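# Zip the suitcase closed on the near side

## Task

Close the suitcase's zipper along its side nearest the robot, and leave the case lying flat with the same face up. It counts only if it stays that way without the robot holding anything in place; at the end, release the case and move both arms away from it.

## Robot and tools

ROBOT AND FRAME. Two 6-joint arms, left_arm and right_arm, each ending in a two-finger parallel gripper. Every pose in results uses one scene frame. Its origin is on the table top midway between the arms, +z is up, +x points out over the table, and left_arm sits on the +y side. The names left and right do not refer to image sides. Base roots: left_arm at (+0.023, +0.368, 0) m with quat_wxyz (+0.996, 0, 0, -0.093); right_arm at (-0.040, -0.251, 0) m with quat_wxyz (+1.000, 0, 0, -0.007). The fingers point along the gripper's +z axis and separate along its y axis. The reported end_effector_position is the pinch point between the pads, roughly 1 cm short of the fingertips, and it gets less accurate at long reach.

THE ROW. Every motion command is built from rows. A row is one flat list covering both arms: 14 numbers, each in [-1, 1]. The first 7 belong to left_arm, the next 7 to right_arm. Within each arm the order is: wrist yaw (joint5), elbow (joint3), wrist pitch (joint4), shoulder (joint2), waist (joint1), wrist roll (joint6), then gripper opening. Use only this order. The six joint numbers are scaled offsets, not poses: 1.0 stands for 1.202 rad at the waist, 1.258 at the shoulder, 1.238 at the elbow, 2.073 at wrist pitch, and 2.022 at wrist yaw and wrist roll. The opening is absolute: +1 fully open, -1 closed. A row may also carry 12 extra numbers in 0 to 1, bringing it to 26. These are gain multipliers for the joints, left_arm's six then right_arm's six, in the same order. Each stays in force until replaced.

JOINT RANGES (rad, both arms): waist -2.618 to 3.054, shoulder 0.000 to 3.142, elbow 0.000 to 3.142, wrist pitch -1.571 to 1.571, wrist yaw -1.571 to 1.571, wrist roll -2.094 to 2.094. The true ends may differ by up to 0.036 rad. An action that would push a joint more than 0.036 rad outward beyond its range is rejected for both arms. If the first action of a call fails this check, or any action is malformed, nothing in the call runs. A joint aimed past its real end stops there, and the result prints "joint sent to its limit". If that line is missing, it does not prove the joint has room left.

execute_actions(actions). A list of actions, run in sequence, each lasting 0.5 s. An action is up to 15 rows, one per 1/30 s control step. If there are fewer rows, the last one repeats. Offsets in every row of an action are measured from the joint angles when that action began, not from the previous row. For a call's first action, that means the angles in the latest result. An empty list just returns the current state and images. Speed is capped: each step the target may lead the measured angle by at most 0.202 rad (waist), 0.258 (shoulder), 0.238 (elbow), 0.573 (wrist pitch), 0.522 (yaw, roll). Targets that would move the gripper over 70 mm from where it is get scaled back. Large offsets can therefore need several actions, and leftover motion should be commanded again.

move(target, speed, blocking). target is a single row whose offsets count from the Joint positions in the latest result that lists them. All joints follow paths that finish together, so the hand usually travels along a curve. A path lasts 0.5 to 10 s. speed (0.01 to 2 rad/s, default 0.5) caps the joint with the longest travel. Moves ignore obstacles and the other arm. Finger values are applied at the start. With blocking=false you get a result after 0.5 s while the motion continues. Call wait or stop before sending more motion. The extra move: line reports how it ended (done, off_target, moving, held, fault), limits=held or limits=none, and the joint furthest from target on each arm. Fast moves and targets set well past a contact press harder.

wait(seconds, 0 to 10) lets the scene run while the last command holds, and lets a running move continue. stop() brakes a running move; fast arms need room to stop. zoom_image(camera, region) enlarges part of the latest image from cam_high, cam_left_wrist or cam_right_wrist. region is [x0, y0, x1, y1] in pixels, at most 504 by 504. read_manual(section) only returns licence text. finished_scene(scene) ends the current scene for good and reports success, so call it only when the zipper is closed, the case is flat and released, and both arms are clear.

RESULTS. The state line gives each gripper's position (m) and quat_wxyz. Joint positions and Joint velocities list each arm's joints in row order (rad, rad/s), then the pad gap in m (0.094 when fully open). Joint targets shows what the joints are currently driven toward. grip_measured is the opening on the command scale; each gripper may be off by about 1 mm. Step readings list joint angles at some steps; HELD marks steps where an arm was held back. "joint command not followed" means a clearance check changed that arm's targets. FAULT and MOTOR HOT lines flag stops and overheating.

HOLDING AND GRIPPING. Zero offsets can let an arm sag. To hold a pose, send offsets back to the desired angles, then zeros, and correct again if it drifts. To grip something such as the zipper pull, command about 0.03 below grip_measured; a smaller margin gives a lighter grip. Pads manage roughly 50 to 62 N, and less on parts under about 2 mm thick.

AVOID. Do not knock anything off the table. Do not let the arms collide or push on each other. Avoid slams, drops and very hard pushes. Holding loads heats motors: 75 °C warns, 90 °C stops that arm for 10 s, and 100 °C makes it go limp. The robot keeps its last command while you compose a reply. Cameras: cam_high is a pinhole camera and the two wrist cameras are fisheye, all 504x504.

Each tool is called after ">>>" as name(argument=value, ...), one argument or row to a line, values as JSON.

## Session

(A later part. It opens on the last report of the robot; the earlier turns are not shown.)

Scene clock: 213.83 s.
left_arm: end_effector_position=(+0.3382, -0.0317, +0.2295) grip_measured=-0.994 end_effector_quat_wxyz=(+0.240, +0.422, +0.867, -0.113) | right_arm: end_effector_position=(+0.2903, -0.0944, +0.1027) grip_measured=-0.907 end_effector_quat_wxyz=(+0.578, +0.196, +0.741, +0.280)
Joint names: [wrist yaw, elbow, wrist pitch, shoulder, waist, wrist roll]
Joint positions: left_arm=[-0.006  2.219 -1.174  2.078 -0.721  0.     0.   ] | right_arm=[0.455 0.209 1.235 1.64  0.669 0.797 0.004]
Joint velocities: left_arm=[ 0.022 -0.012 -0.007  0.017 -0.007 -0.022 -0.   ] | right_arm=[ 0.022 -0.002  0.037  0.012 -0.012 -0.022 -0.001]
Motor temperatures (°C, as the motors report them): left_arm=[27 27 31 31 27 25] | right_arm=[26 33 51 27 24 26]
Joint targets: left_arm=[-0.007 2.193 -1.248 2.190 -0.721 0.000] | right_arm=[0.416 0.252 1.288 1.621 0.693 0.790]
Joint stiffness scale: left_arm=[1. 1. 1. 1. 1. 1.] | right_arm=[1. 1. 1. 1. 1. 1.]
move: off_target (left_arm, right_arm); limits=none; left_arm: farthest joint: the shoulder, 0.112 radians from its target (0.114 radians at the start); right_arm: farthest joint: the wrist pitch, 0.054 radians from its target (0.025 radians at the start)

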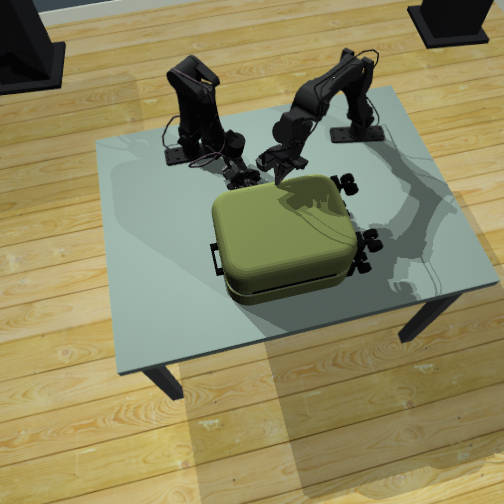

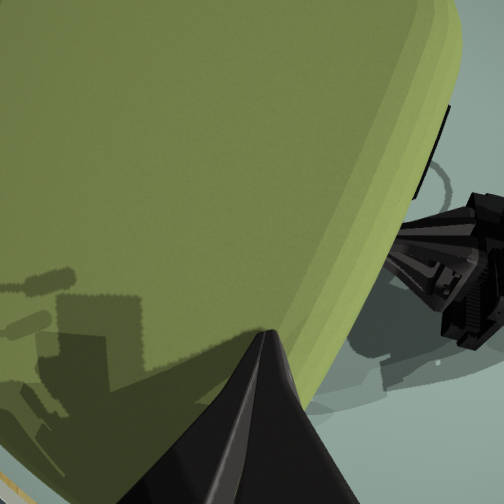

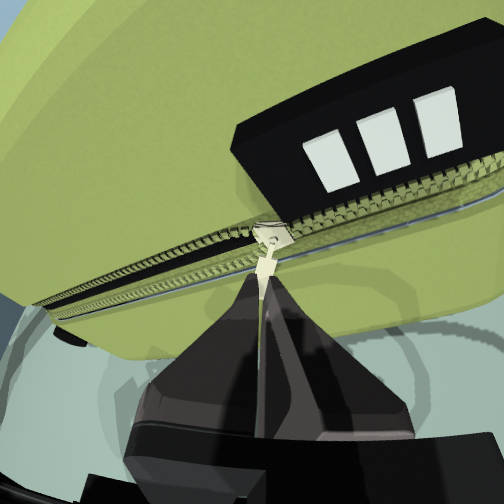

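>>> move(
  target=[0,-0.02,-0.035,0.09,0,0,-1,0.026,0.125,-0.019,0.038,0.166,0.163,-0.96],
  speed=0.12,
)

Scene clock: 225.63 s.
left_arm: end_effector_position=(+0.3389, -0.0310, +0.2296) grip_measured=-0.994 end_effector_quat_wxyz=(+0.241, +0.421, +0.867, -0.111) | right_arm: end_effector_position=(+0.2902, -0.0718, +0.1079) grip_measured=-0.907 end_effector_quat_wxyz=(+0.550, +0.334, +0.687, +0.337)
Joint names: [wrist yaw, elbow, wrist pitch, shoulder, waist, wrist roll]
Joint positions: left_arm=[-0.012  2.22  -1.176  2.078 -0.721  0.     0.   ] | right_arm=[0.693 0.31  1.152 1.681 0.815 1.143 0.004]
Joint velocities: left_arm=[ 0.022  0.002  0.007 -0.032 -0.002  0.007 -0.001] | right_arm=[-0.007 -0.012 -0.11   0.002 -0.002  0.022 -0.001]
Motor temperatures (°C, as the motors report them): left_arm=[27 26 30 31 27 25] | right_arm=[26 33 50 27 24 26]
Joint targets: left_arm=[-0.006 2.194 -1.247 2.191 -0.721 0.000] | right_arm=[0.507 0.364 1.196 1.688 0.868 1.127]
Joint stiffness scale: left_arm=[1. 1. 1. 1. 1. 1.] | right_arm=[1. 1. 1. 1. 1. 1.]
move: off_target (left_arm, right_arm); limits=none; left_arm: farthest joint: the shoulder, 0.113 radians from its target (0.113 radians at the start); right_arm: farthest joint: the wrist yaw, 0.185 radians from its target (0.053 radians at the start)

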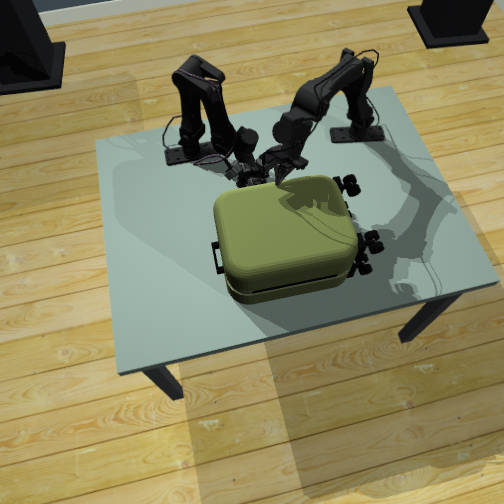

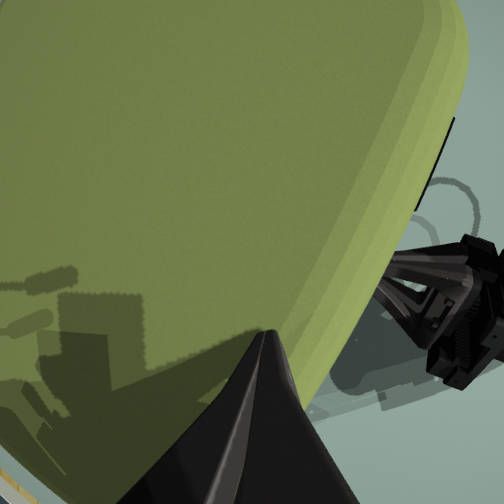

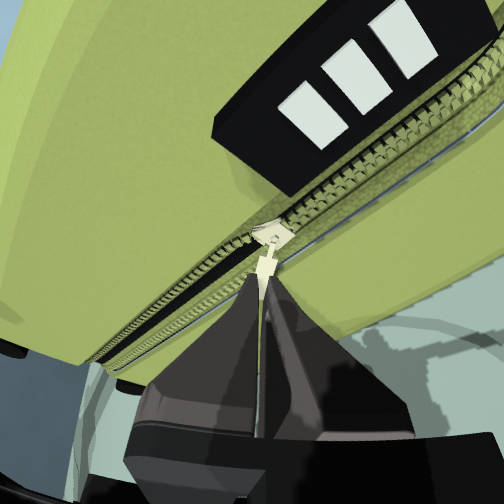

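>>> move(
  target=[0,-0.02,-0.035,0.095,0,0,-1,-0.067,0.15,-0.022,0.064,0.148,0.03,-0.97],
  speed=0.08,
)

Scene clock: 236.03 s.
left_arm: end_effector_position=(+0.3502, -0.0314, +0.2298) grip_measured=-0.994 end_effector_quat_wxyz=(+0.258, +0.413, +0.868, -0.099) | right_arm: end_effector_position=(+0.2856, -0.0188, +0.1088) grip_measured=-0.907 end_effector_quat_wxyz=(+0.529, +0.332, +0.691, +0.364)
Joint names: [wrist yaw, elbow, wrist pitch, shoulder, waist, wrist roll]
Joint positions: left_arm=[-0.048  2.221 -1.146  2.087 -0.717  0.     0.   ] | right_arm=[0.758 0.438 1.072 1.751 0.941 1.219 0.004]
Joint velocities: left_arm=[ 0.037  0.002 -0.051 -0.002 -0.017 -0.022 -0.001] | right_arm=[-0.022  0.007 -0.037  0.012 -0.012 -0.007 -0.001]
Motor temperatures (°C, as the motors report them): left_arm=[27 26 30 31 27 25] | right_arm=[27 33 50 27 24 26]
Joint targets: left_arm=[-0.012 2.195 -1.248 2.198 -0.721 0.000] | right_arm=[0.557 0.496 1.106 1.761 0.993 1.204]
Joint stiffness scale: left_arm=[1. 1. 1. 1. 1. 1.] | right_arm=[1. 1. 1. 1. 1. 1.]
move: off_target (left_arm, right_arm); limits=none; left_arm: farthest joint: the shoulder, 0.110 radians from its target (0.119 radians at the start); right_arm: farthest joint: the wrist yaw, 0.200 radians from its target (0.135 radians at the start)

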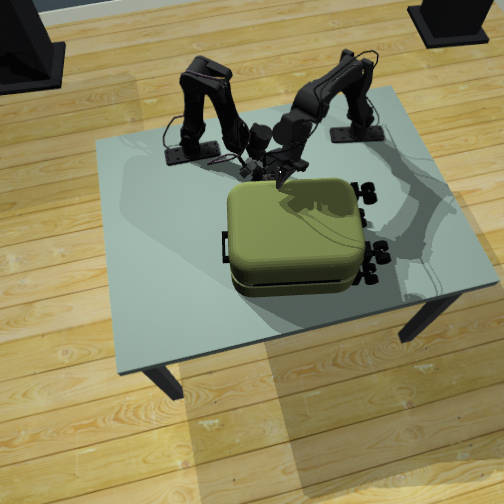

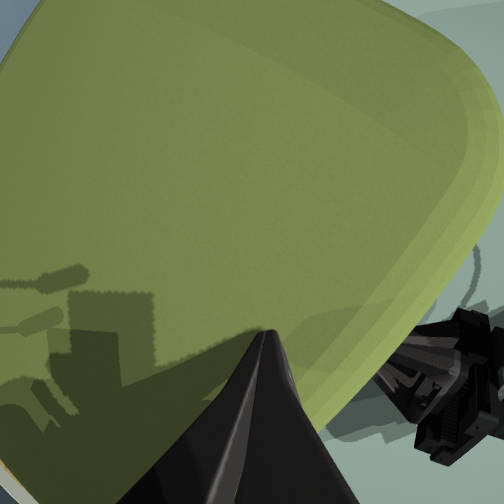

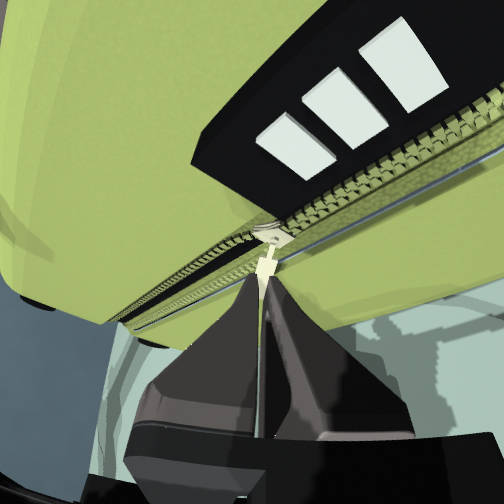

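>>> move(
  target=[0.02,0.015,-0.03,-0.1,0.03,0,-1,-0.02,0.04,0.02,0,0.01,0,-0.96],
  speed=0.3,
)

>>> move(
  target=[0,0.015,-0.05,-0.03,0.09,0,-1,-0.01,0.04,0.02,0,0.0,0,-0.96],
  speed=0.3,
)

>>> move(
  target=[0,-0.05,-0.07,0.2,0,0,-1,-0.01,0.04,0.02,0,0.0,0,-0.96],
  speed=0.12,
)

Scene clock: 253.70 s.
left_arm: end_effector_position=(+0.3413, -0.0039, +0.2721) grip_measured=-0.994 end_effector_quat_wxyz=(+0.272, +0.401, +0.867, -0.117) | right_arm: end_effector_position=(+0.2862, -0.0209, +0.1085) grip_measured=-0.907 end_effector_quat_wxyz=(+0.530, +0.337, +0.688, +0.363)
Joint names: [wrist yaw, elbow, wrist pitch, shoulder, waist, wrist roll]
Joint positions: left_arm=[-0.017  2.222 -1.209  1.983 -0.685  0.     0.   ] | right_arm=[0.766 0.437 1.07  1.751 0.939 1.227 0.004]
Joint velocities: left_arm=[ 0.022 -0.012  0.022 -0.022 -0.007  0.051 -0.001] | right_arm=[-0.095 -0.002  0.037 -0.002 -0.007  0.051 -0.   ]
Motor temperatures (°C, as the motors report them): left_arm=[27 26 30 30 27 25] | right_arm=[29 34 49 27 24 26]
Joint targets: left_arm=[-0.007 2.240 -1.208 1.962 -0.681 0.000] | right_arm=[0.717 0.487 1.113 1.751 0.953 1.219]
Joint stiffness scale: left_arm=[1. 1. 1. 1. 1. 1.] | right_arm=[1. 1. 1. 1. 1. 1.]
move: off_target (left_arm, right_arm); limits=none; left_arm: farthest joint: the shoulder, 0.021 radians from its target (0.126 radians at the start); right_arm: farthest joint: the elbow, 0.050 radians from its target (0.050 radians at the start)

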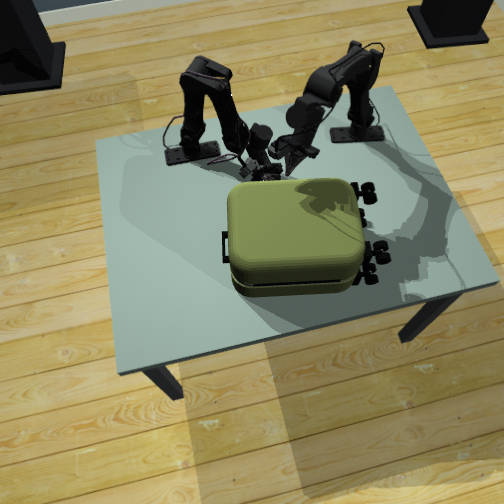

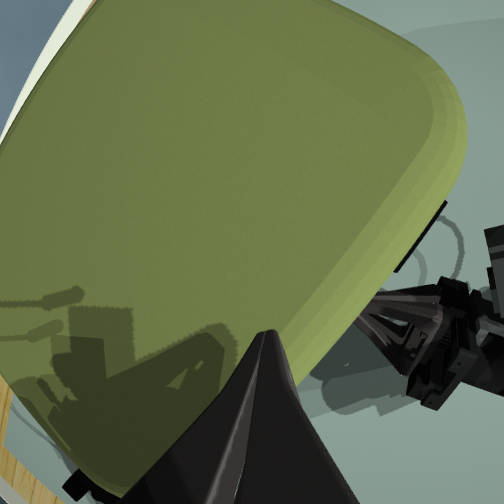

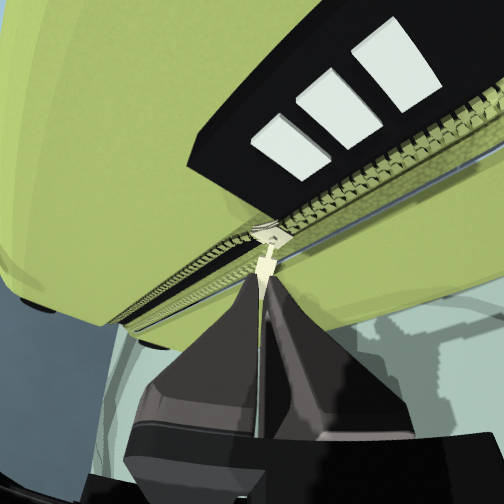

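Scene clock: 254.73 s.
left_arm: end_effector_position=(+0.3641, +0.0479, +0.2588) grip_measured=-0.994 end_effector_quat_wxyz=(+0.232, +0.358, +0.900, -0.084) | right_arm: end_effector_position=(+0.2866, -0.0209, +0.1092) grip_measured=-0.907 end_effector_quat_wxyz=(+0.529, +0.341, +0.686, +0.365)
Joint names: [wrist yaw, elbow, wrist pitch, shoulder, waist, wrist roll]
Joint positions: left_arm=[-0.017  2.222 -1.312  1.983 -0.577  0.     0.   ] | right_arm=[0.769 0.44  1.068 1.751 0.939 1.237 0.004]
Joint velocities: left_arm=[ 0.007  0.002  0.037  0.002 -0.007  0.007 -0.   ] | right_arm=[ 0.037 -0.002  0.022 -0.007 -0.002 -0.037  0.   ]
Motor temperatures (°C, as the motors report them): left_arm=[27 26 30 31 27 25] | right_arm=[29 34 49 27 24 26]
Joint targets: left_arm=[-0.017 2.241 -1.313 1.945 -0.577 0.000] | right_arm=[0.746 0.487 1.111 1.751 0.939 1.227]
Joint stiffness scale: left_arm=[1. 1. 1. 1. 1. 1.] | right_arm=[1. 1. 1. 1. 1. 1.]
move: off_target (left_arm, right_arm); limits=none; left_arm: farthest joint: the shoulder, 0.037 radians from its target (0.037 radians at the start); right_arm: farthest joint: the elbow, 0.047 radians from its target (0.049 radians at the start)

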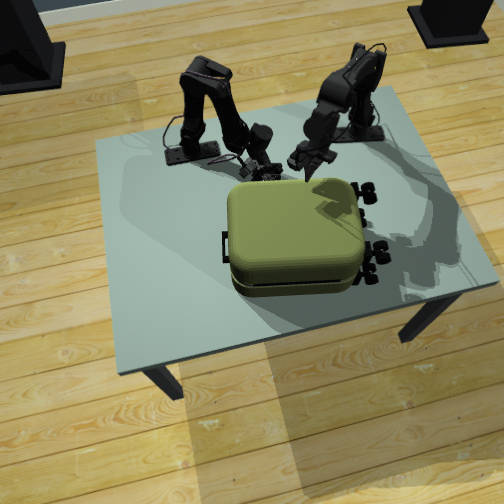

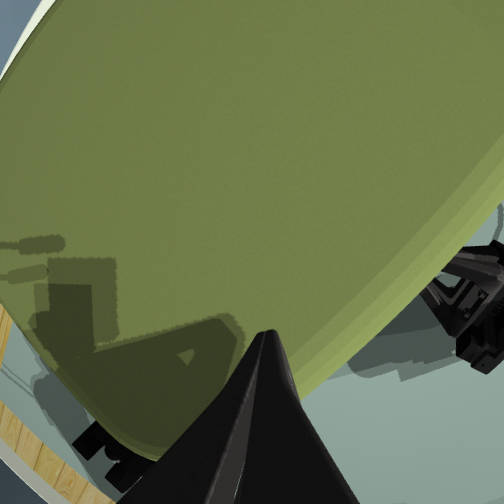

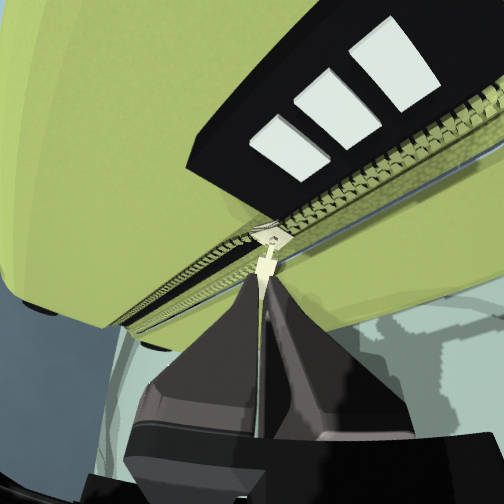

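Scene clock: 257.10 s.
left_arm: end_effector_position=(+0.3648, +0.0472, +0.2287) grip_measured=-0.994 end_effector_quat_wxyz=(+0.193, +0.362, +0.909, -0.068) | right_arm: end_effector_position=(+0.2870, -0.0207, +0.1094) grip_measured=-0.907 end_effector_quat_wxyz=(+0.528, +0.345, +0.684, +0.367)
Joint names: [wrist yaw, elbow, wrist pitch, shoulder, waist, wrist roll]
Joint positions: left_arm=[-0.017  2.217 -1.337  2.04  -0.577  0.     0.   ] | right_arm=[0.77  0.443 1.065 1.751 0.939 1.246 0.004]
Joint velocities: left_arm=[-0.051 -0.002  0.022  0.007  0.002 -0.007 -0.   ] | right_arm=[-0.11  -0.002  0.051 -0.002  0.007 -0.007 -0.   ]
Motor temperatures (°C, as the motors report them): left_arm=[27 26 30 31 27 25] | right_arm=[28 34 49 27 24 26]
Joint targets: left_arm=[-0.017 2.179 -1.418 2.172 -0.577 0.000] | right_arm=[0.749 0.490 1.110 1.751 0.939 1.237]
Joint stiffness scale: left_arm=[1. 1. 1. 1. 1. 1.] | right_arm=[1. 1. 1. 1. 1. 1.]
move: off_target (left_arm, right_arm); limits=none; left_arm: farthest joint: the shoulder, 0.195 radians from its target (0.252 radians at the start); right_arm: farthest joint: the elbow, 0.047 radians from its target (0.050 radians at the start)

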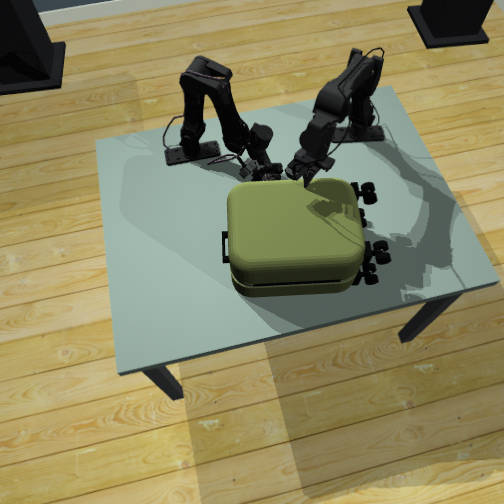

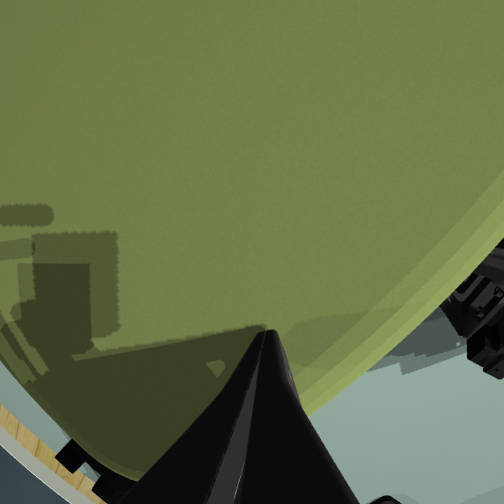

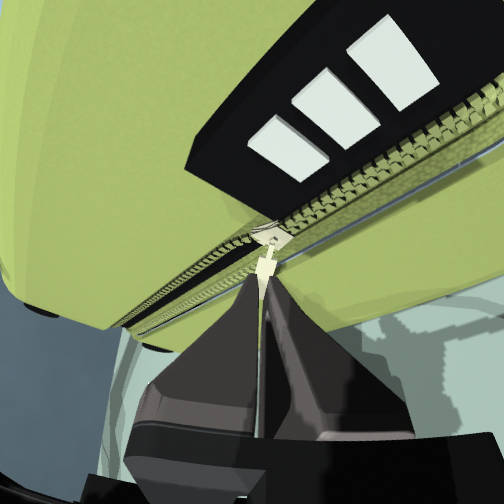

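>>> move(
  target=[0,-0.03,-0.05,0.12,-0.02,0,-1,-0.01,0.228,-0.061,0.11,0.13,0.027,-0.97],
  speed=0.1,
)

Scene clock: 271.67 s.
left_arm: end_effector_position=(+0.3748, +0.0573, +0.2286) grip_measured=-0.994 end_effector_quat_wxyz=(+0.206, +0.355, +0.911, -0.029) | right_arm: end_effector_position=(+0.2757, +0.0798, +0.1131) grip_measured=-0.967 end_effector_quat_wxyz=(+0.480, +0.308, +0.707, +0.419)
Joint names: [wrist yaw, elbow, wrist pitch, shoulder, waist, wrist roll]
Joint positions: left_arm=[-0.102  2.225 -1.341  2.046 -0.579  0.     0.   ] | right_arm=[0.752 0.694 0.929 1.883 1.089 1.308 0.002]
Joint velocities: left_arm=[-0.022  0.002 -0.037 -0.012 -0.002 -0.007  0.001] | right_arm=[-0.051 -0.012 -0.022  0.002 -0.002 -0.037 -0.   ]
Motor temperatures (°C, as the motors report them): left_arm=[27 26 30 30 27 25] | right_arm=[27 34 49 27 24 26]
Joint targets: left_arm=[-0.028 2.186 -1.428 2.173 -0.598 0.000] | right_arm=[0.750 0.725 0.938 1.890 1.095 1.301]
Joint stiffness scale: left_arm=[1. 1. 1. 1. 1. 1.] | right_arm=[1. 1. 1. 1. 1. 1.]
move: off_target (left_arm, right_arm); limits=none; left_arm: farthest joint: the shoulder, 0.145 radians from its target (0.151 radians at the start); right_arm: farthest joint: the elbow, 0.032 radians from its target (0.283 radians at the start)

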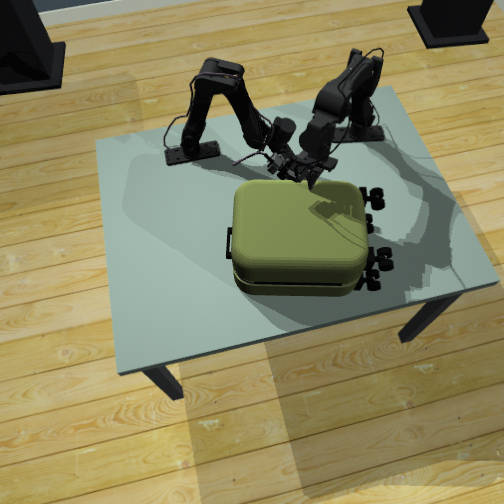

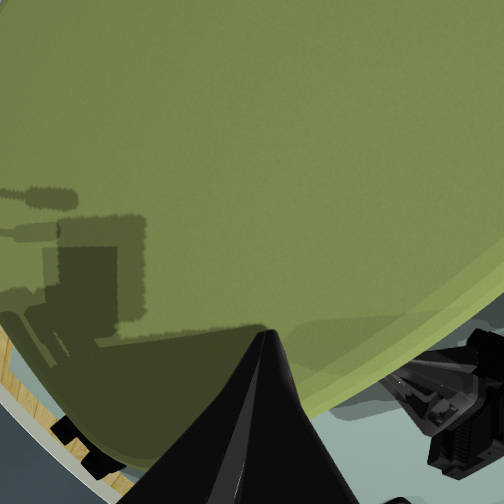

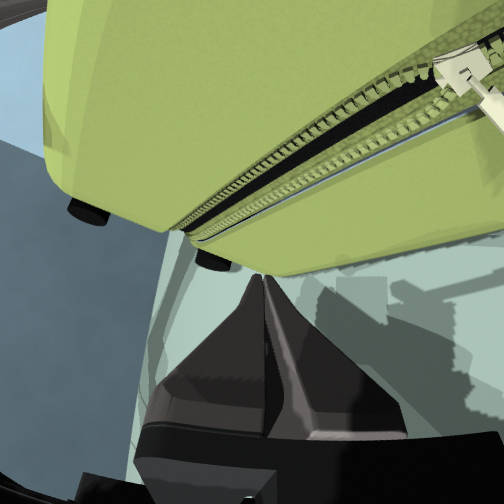

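>>> move(
  target=[0.05,0.01,0.02,-0.14,0.05,0,-1,-0.37,-0.41,0.21,-0.21,-0.08,-0.647,-0.5],
  speed=0.7,
)

>>> move(
  target=[0,-0.6,0.35,-0.3,0.49,0,-1,0,0.03,0.02,0,-0.12,0,-0.5],
  speed=0.6,
)

Scene clock: 298.70 s.
left_arm: end_effector_position=(+0.3693, +0.0738, +0.2941) grip_measured=-0.994 end_effector_quat_wxyz=(+0.268, +0.332, +0.900, -0.094) | right_arm: end_effector_position=(+0.1669, +0.0618, +0.1136) grip_measured=-0.503 end_effector_quat_wxyz=(+0.583, -0.351, +0.664, +0.310)
Joint names: [wrist yaw, elbow, wrist pitch, shoulder, waist, wrist roll]
Joint positions: left_arm=[-0.011  2.227 -1.318  1.904 -0.525  0.     0.   ] | right_arm=[0.014 0.196 1.329 1.652 1.003 0.004 0.023]
Joint velocities: left_arm=[-0.022 -0.017 -0.066  0.017  0.002 -0.037 -0.001] | right_arm=[-0.022 -0.022 -0.022 -0.002  0.002 -0.066 -0.001]
Motor temperatures (°C, as the motors report them): left_arm=[27 26 30 31 28 25] | right_arm=[26 33 48 28 24 26]
Joint targets: left_arm=[-0.001 2.238 -1.300 1.870 -0.518 0.000] | right_arm=[0.004 0.186 1.364 1.619 0.993 -0.000]
Joint stiffness scale: left_arm=[1. 1. 1. 1. 1. 1.] | right_arm=[1. 1. 1. 1. 1. 1.]
move: off_target (left_arm, right_arm); limits=none; left_arm: farthest joint: the shoulder, 0.035 radians from its target (0.177 radians at the start); right_arm: farthest joint: the wrist pitch, 0.035 radians from its target (0.435 radians at the start)

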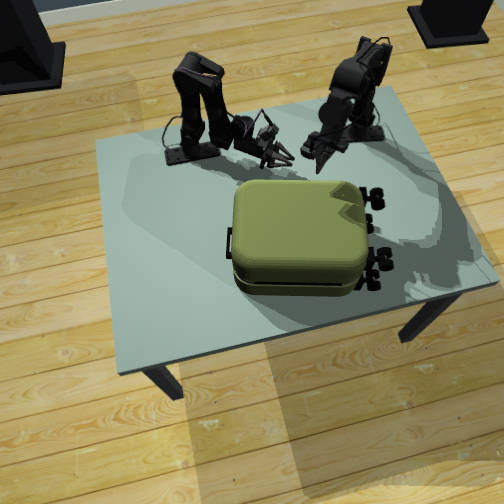

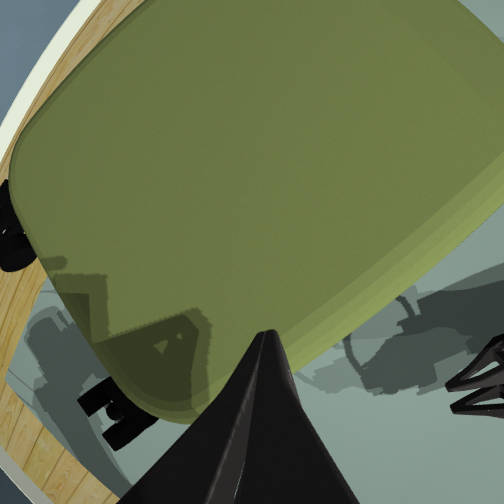

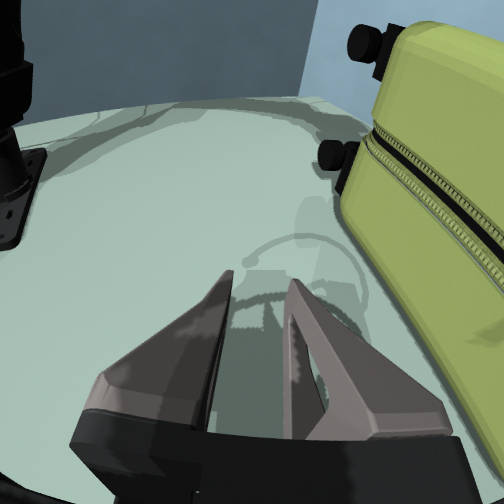

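Scene clock: 300.73 s.
left_arm: end_effector_position=(+0.4784, +0.3158, +0.2659) grip_measured=-0.994 end_effector_quat_wxyz=(+0.426, +0.052, +0.903, -0.020) | right_arm: end_effector_position=(+0.2070, +0.0315, +0.1151) grip_measured=-0.503 end_effector_quat_wxyz=(+0.605, -0.305, +0.684, +0.272)
Joint names: [wrist yaw, elbow, wrist pitch, shoulder, waist, wrist roll]
Joint positions: left_arm=[-0.012  1.489 -0.614  1.564  0.064  0.     0.   ] | right_arm=[0.014 0.196 1.335 1.652 0.869 0.004 0.023]
Joint velocities: left_arm=[ 0.066 -0.012 -0.051 -0.002 -0.012  0.081  0.   ] | right_arm=[-0.037  0.007 -0.037 -0.012 -0.017  0.007  0.001]
Motor temperatures (°C, as the motors report them): left_arm=[27 26 30 31 28 25] | right_arm=[26 33 48 28 24 26]
Joint targets: left_arm=[-0.011 1.484 -0.593 1.527 0.064 0.000] | right_arm=[0.015 0.233 1.370 1.652 0.859 0.004]
Joint stiffness scale: left_arm=[1. 1. 1. 1. 1. 1.] | right_arm=[1. 1. 1. 1. 1. 1.]
move: off_target (left_arm, right_arm); limits=none; left_arm: farthest joint: the shoulder, 0.038 radians from its target (0.378 radians at the start); right_arm: farthest joint: the elbow, 0.037 radians from its target (0.037 radians at the start)

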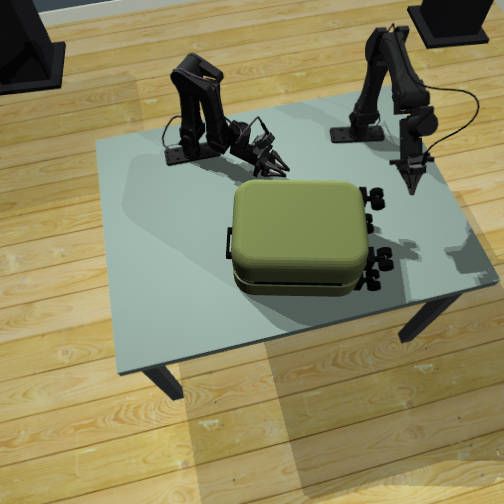

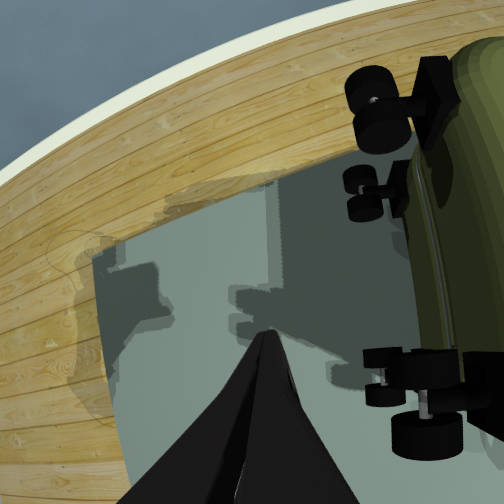

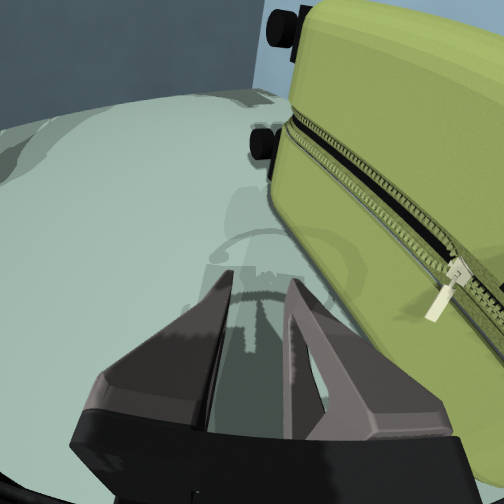

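>>> move(
  target=[0,-0.55,0.32,-0.235,0,0,-1,0,0.03,0.02,0,0.13,0,-0.5],
  speed=0.5,
)

>>> move(
  target=[0,0.025,0.015,-0.01,-0.17,0,-1,0,0.03,0.02,0,0,0,-0.5],
  speed=0.12,
)

Scene clock: 307.53 s.
left_arm: end_effector_position=(+0.4363, +0.3209, +0.1977) grip_measured=-0.994 end_effector_quat_wxyz=(+0.524, +0.049, +0.850, -0.027) | right_arm: end_effector_position=(+0.1633, +0.0647, +0.1166) grip_measured=-0.503 end_effector_quat_wxyz=(+0.585, -0.353, +0.658, +0.316)
Joint names: [wrist yaw, elbow, wrist pitch, shoulder, waist, wrist roll]
Joint positions: left_arm=[-0.012  0.809  0.028  1.304  0.064  0.     0.   ] | right_arm=[0.014 0.196 1.341 1.652 1.015 0.004 0.023]
Joint velocities: left_arm=[-0.066 -0.002  0.081  0.017 -0.002  0.007 -0.001] | right_arm=[-0.007 -0.002 -0.051 -0.002  0.002 -0.037  0.002]
Motor temperatures (°C, as the motors report them): left_arm=[27 26 32 32 28 25] | right_arm=[26 33 49 28 24 26]
Joint targets: left_arm=[-0.012 0.808 0.050 1.269 0.064 0.000] | right_arm=[0.014 0.233 1.376 1.652 1.026 0.004]
Joint stiffness scale: left_arm=[1. 1. 1. 1. 1. 1.] | right_arm=[1. 1. 1. 1. 1. 1.]
move: off_target (left_arm, right_arm); limits=none; left_arm: farthest joint: the shoulder, 0.036 radians from its target (0.296 radians at the start); right_arm: farthest joint: the elbow, 0.037 radians from its target (0.037 radians at the start)

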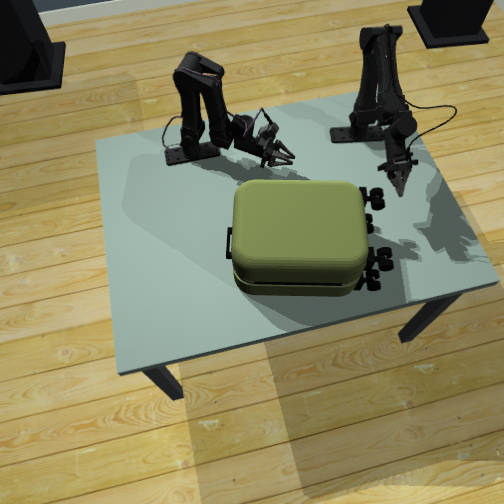

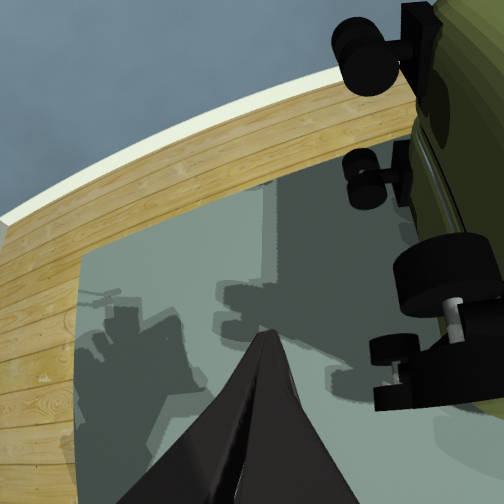

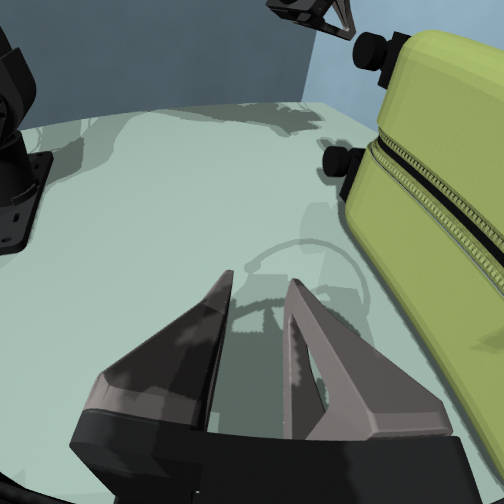

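Scene clock: 309.60 s.
left_arm: end_effector_position=(+0.4256, +0.2651, +0.1979) grip_measured=-0.994 end_effector_quat_wxyz=(+0.524, +0.101, +0.845, -0.034) | right_arm: end_effector_position=(+0.1634, +0.0648, +0.1180) grip_measured=-0.503 end_effector_quat_wxyz=(+0.587, -0.352, +0.656, +0.317)
Joint names: [wrist yaw, elbow, wrist pitch, shoulder, waist, wrist roll]
Joint positions: left_arm=[-0.099  0.809  0.027  1.304 -0.11   0.004  0.   ] | right_arm=[0.014 0.196 1.347 1.652 1.015 0.004 0.023]
Joint velocities: left_arm=[ 0.022 -0.002  0.007  0.007 -0.007 -0.022 -0.   ] | right_arm=[-0.007 -0.007 -0.022 -0.002 -0.007  0.022 -0.   ]
Motor temperatures (°C, as the motors report them): left_arm=[27 27 32 31 28 25] | right_arm=[26 33 49 28 24 26]
Joint targets: left_arm=[-0.012 0.840 0.059 1.292 -0.140 0.000] | right_arm=[0.014 0.233 1.382 1.652 1.015 0.004]
Joint stiffness scale: left_arm=[1. 1. 1. 1. 1. 1.] | right_arm=[1. 1. 1. 1. 1. 1.]
move: off_target (left_arm, right_arm); limits=none; left_arm: farthest joint: the wrist yaw, 0.087 radians from its target (0.000 radians at the start); right_arm: farthest joint: the elbow, 0.037 radians from its target (0.037 radians at the start)

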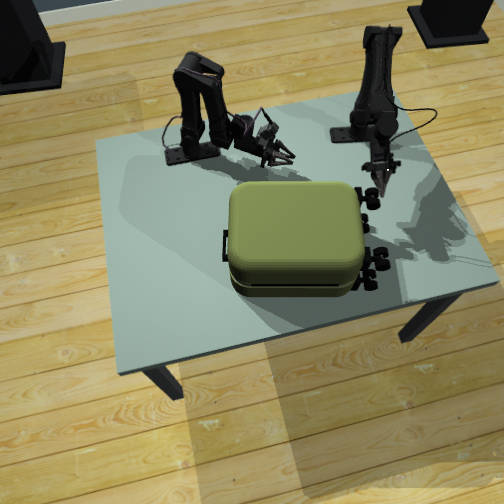

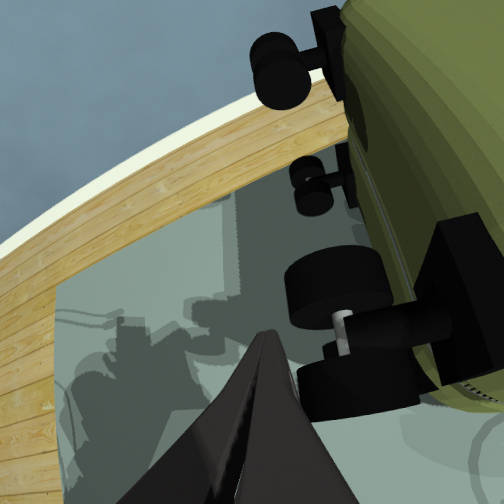

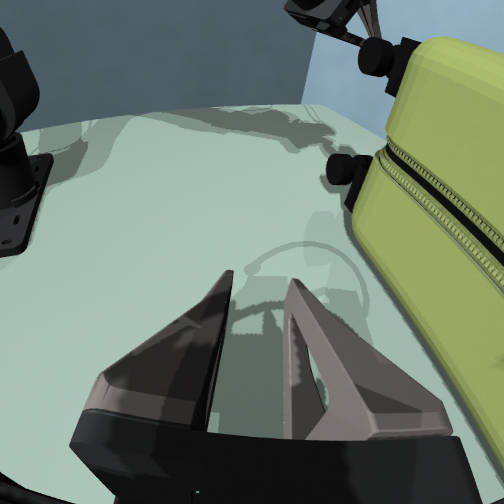

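>>> move(
  target=[-0.03,0.076,0.03,0.092,-0.265,-0.065,-1,0,0.03,0.015,0,0,0,-0.5],
  speed=0.1,
)

Scene clock: 324.20 s.
left_arm: end_effector_position=(+0.4085, +0.1663, +0.1968) grip_measured=-0.994 end_effector_quat_wxyz=(+0.522, +0.135, +0.838, -0.079) | right_arm: end_effector_position=(+0.1633, +0.0647, +0.1170) grip_measured=-0.503 end_effector_quat_wxyz=(+0.586, -0.353, +0.657, +0.316)
Joint names: [wrist yaw, elbow, wrist pitch, shoulder, waist, wrist roll]
Joint positions: left_arm=[-0.245  0.872  0.054  1.399 -0.398 -0.113  0.   ] | right_arm=[0.014 0.196 1.343 1.652 1.015 0.004 0.023]
Joint velocities: left_arm=[ 0.066 -0.002 -0.081 -0.007 -0.017 -0.051  0.   ] | right_arm=[ 0.066 -0.007 -0.037 -0.007 -0.002 -0.037 -0.001]
Motor temperatures (°C, as the motors report them): left_arm=[27 28 34 31 28 25] | right_arm=[26 33 49 27 24 26]
Joint targets: left_arm=[-0.160 0.903 0.089 1.420 -0.428 -0.127] | right_arm=[0.014 0.233 1.378 1.652 1.015 0.004]
Joint stiffness scale: left_arm=[1. 1. 1. 1. 1. 1.] | right_arm=[1. 1. 1. 1. 1. 1.]
move: off_target (left_arm, right_arm); limits=none; left_arm: farthest joint: the wrist yaw, 0.085 radians from its target (0.060 radians at the start); right_arm: farthest joint: the elbow, 0.037 radians from its target (0.037 radians at the start)

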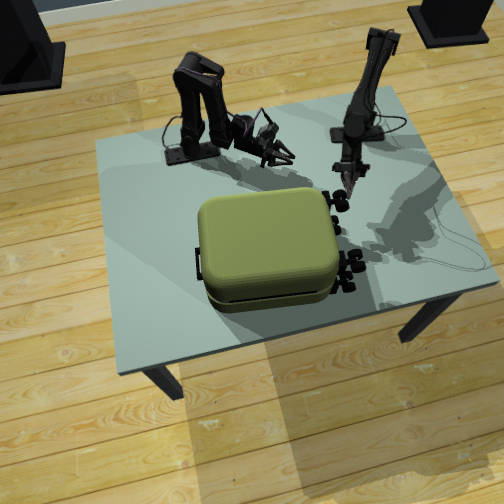

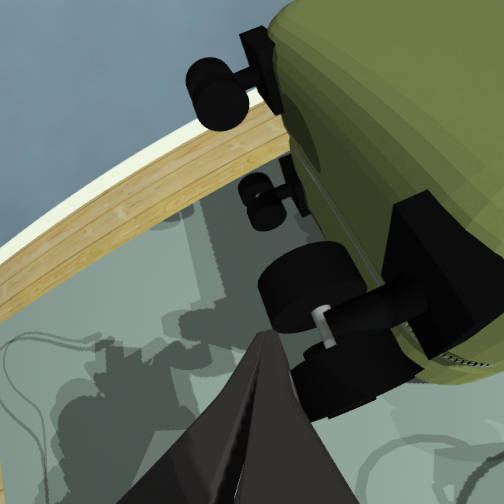

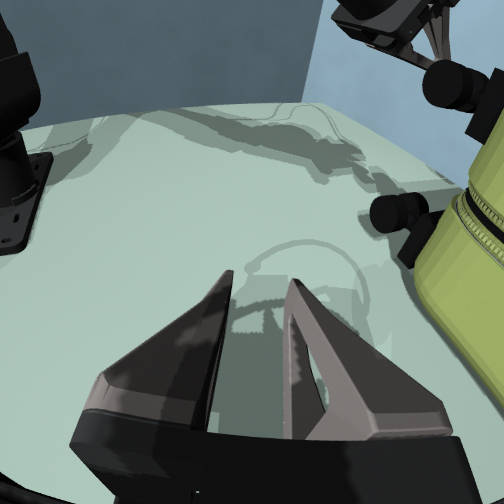

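>>> move(
  target=[0.01,0.025,0.015,0,0,0,-1,0.295,0.04,-0.07,-0.045,-0.288,0.067,-0.5],
  speed=0.4,
)

Scene clock: 333.37 s.
left_arm: end_effector_position=(+0.4091, +0.1677, +0.1970) grip_measured=-0.994 end_effector_quat_wxyz=(+0.523, +0.133, +0.838, -0.076) | right_arm: end_effector_position=(+0.2921, -0.1166, +0.1005) grip_measured=-0.503 end_effector_quat_wxyz=(+0.638, -0.021, +0.770, +0.019)
Joint names: [wrist yaw, elbow, wrist pitch, shoulder, waist, wrist roll]
Joint positions: left_arm=[-0.251  0.872  0.054  1.399 -0.397 -0.113  0.   ] | right_arm=[0.597 0.215 1.187 1.629 0.678 0.132 0.023]
Joint velocities: left_arm=[ 0.007 -0.017 -0.007  0.002 -0.007  0.022 -0.001] | right_arm=[ 0.007  0.002 -0.037 -0.002  0.002 -0.066 -0.001]
Motor temperatures (°C, as the motors report them): left_arm=[27 28 35 31 28 25] | right_arm=[26 33 49 27 24 26]
Joint targets: left_arm=[-0.225 0.903 0.085 1.399 -0.398 -0.113] | right_arm=[0.611 0.246 1.197 1.596 0.669 0.140]
Joint stiffness scale: left_arm=[1. 1. 1. 1. 1. 1.] | right_arm=[1. 1. 1. 1. 1. 1.]
move: off_target (left_arm, right_arm); limits=none; left_arm: farthest joint: the elbow, 0.031 radians from its target (0.031 radians at the start); right_arm: farthest joint: the shoulder, 0.033 radians from its target (0.057 radians at the start)

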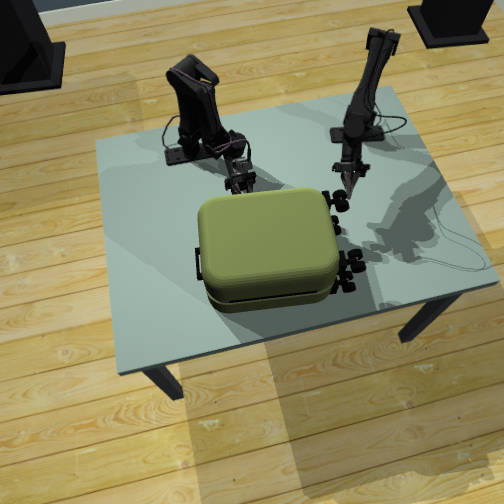

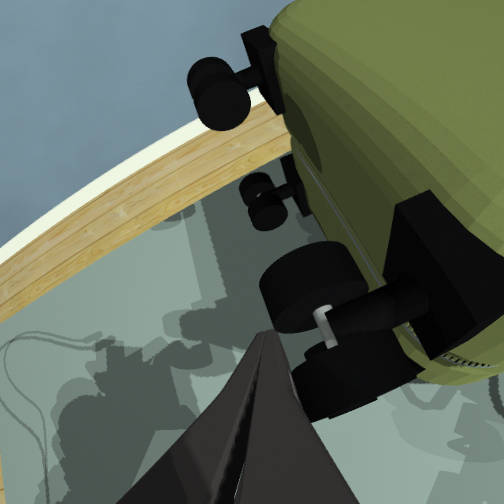

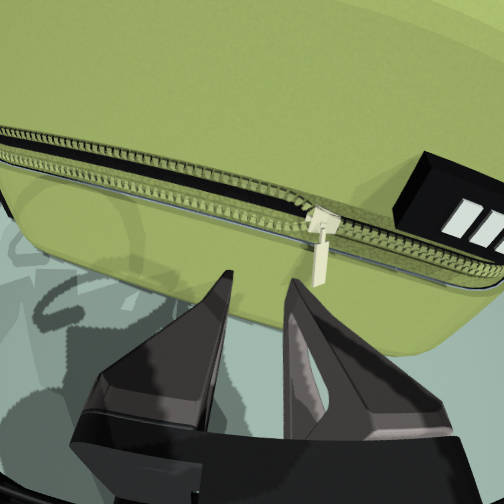

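>>> move(
  target=[0.01,0.025,0.015,0,0,0,-1,0.014,0.078,-0.008,0.04,-0.082,0.005,-0.45],
  speed=0.15,
)

Scene clock: 339.70 s.
left_arm: end_effector_position=(+0.4091, +0.1671, +0.1973) grip_measured=-0.994 end_effector_quat_wxyz=(+0.524, +0.134, +0.838, -0.078) | right_arm: end_effector_position=(+0.3136, -0.1370, +0.1014) grip_measured=-0.453 end_effector_quat_wxyz=(+0.637, +0.013, +0.770, -0.010)
Joint names: [wrist yaw, elbow, wrist pitch, shoulder, waist, wrist roll]
Joint positions: left_arm=[-0.248  0.872  0.056  1.399 -0.397 -0.113  0.   ] | right_arm=[0.605 0.272 1.163 1.665 0.599 0.134 0.026]
Joint velocities: left_arm=[ 0.007 -0.007  0.022 -0.037 -0.012 -0.007  0.   ] | right_arm=[-0.007 -0.022  0.037 -0.022 -0.007  0.051 -0.001]
Motor temperatures (°C, as the motors report them): left_arm=[27 29 35 31 28 25] | right_arm=[26 33 49 27 24 26]
Joint targets: left_arm=[-0.231 0.903 0.085 1.399 -0.397 -0.113] | right_arm=[0.625 0.311 1.171 1.679 0.580 0.142]
Joint stiffness scale: left_arm=[1. 1. 1. 1. 1. 1.] | right_arm=[1. 1. 1. 1. 1. 1.]
move: off_target (left_arm, right_arm); limits=none; left_arm: farthest joint: the elbow, 0.031 radians from its target (0.031 radians at the start); right_arm: farthest joint: the elbow, 0.040 radians from its target (0.097 radians at the start)

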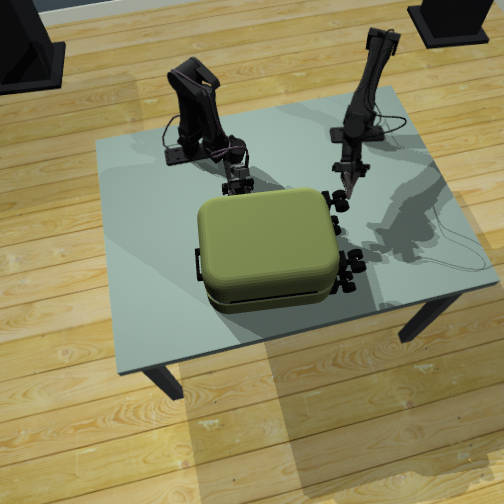

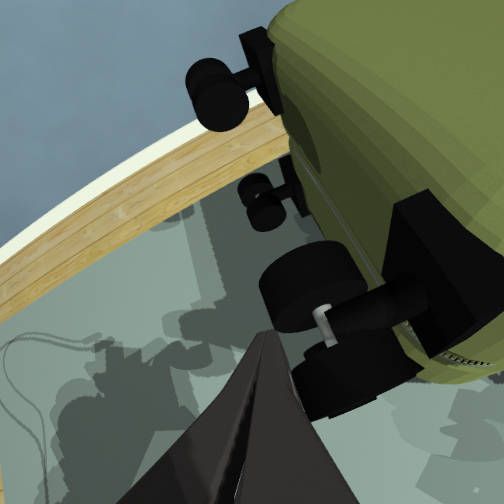

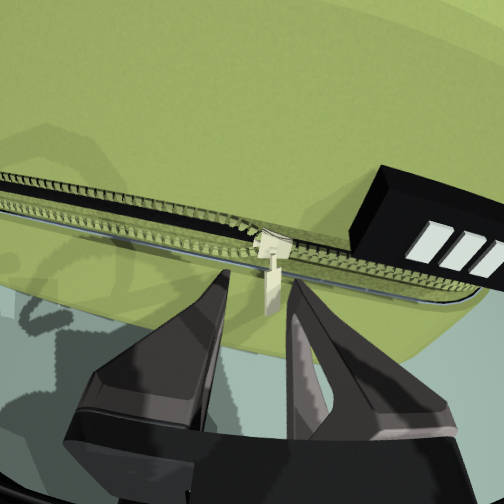

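>>> move(
  target=[0.01,0.025,0.015,0,0,0,-1,0.012,0.06,0.015,0.0,-0.03,0,-0.45],
  speed=0.08,
)

Scene clock: 348.27 s.
left_arm: end_effector_position=(+0.4091, +0.1649, +0.1987) grip_measured=-0.994 end_effector_quat_wxyz=(+0.525, +0.136, +0.836, -0.083) | right_arm: end_effector_position=(+0.3221, -0.1408, +0.1089) grip_measured=-0.453 end_effector_quat_wxyz=(+0.644, +0.026, +0.765, -0.014)
Joint names: [wrist yaw, elbow, wrist pitch, shoulder, waist, wrist roll]
Joint positions: left_arm=[-0.237  0.872  0.063  1.399 -0.397 -0.113  0.   ] | right_arm=[0.613 0.301 1.154 1.665 0.581 0.134 0.026]
Joint velocities: left_arm=[-0.11  -0.002 -0.007 -0.002 -0.007  0.051 -0.001] | right_arm=[ 0.037 -0.017  0.095  0.002 -0.007 -0.022  0.   ]
Motor temperatures (°C, as the motors report them): left_arm=[27 29 36 31 28 25] | right_arm=[26 33 49 27 24 26]
Joint targets: left_arm=[-0.228 0.903 0.087 1.399 -0.397 -0.113] | right_arm=[0.630 0.346 1.195 1.665 0.563 0.134]
Joint stiffness scale: left_arm=[1. 1. 1. 1. 1. 1.] | right_arm=[1. 1. 1. 1. 1. 1.]
move: off_target (left_arm, right_arm); limits=none; left_arm: farthest joint: the elbow, 0.031 radians from its target (0.031 radians at the start); right_arm: farthest joint: the elbow, 0.045 radians from its target (0.075 radians at the start)

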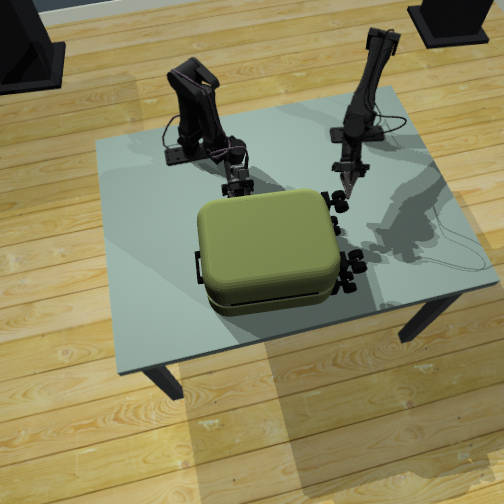

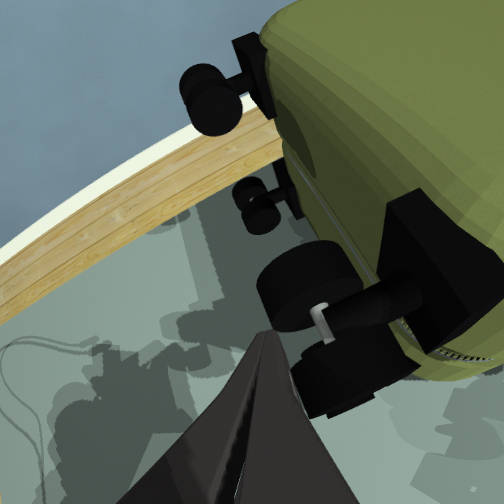

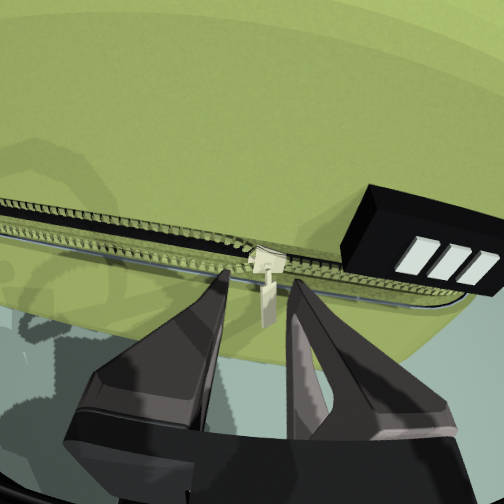

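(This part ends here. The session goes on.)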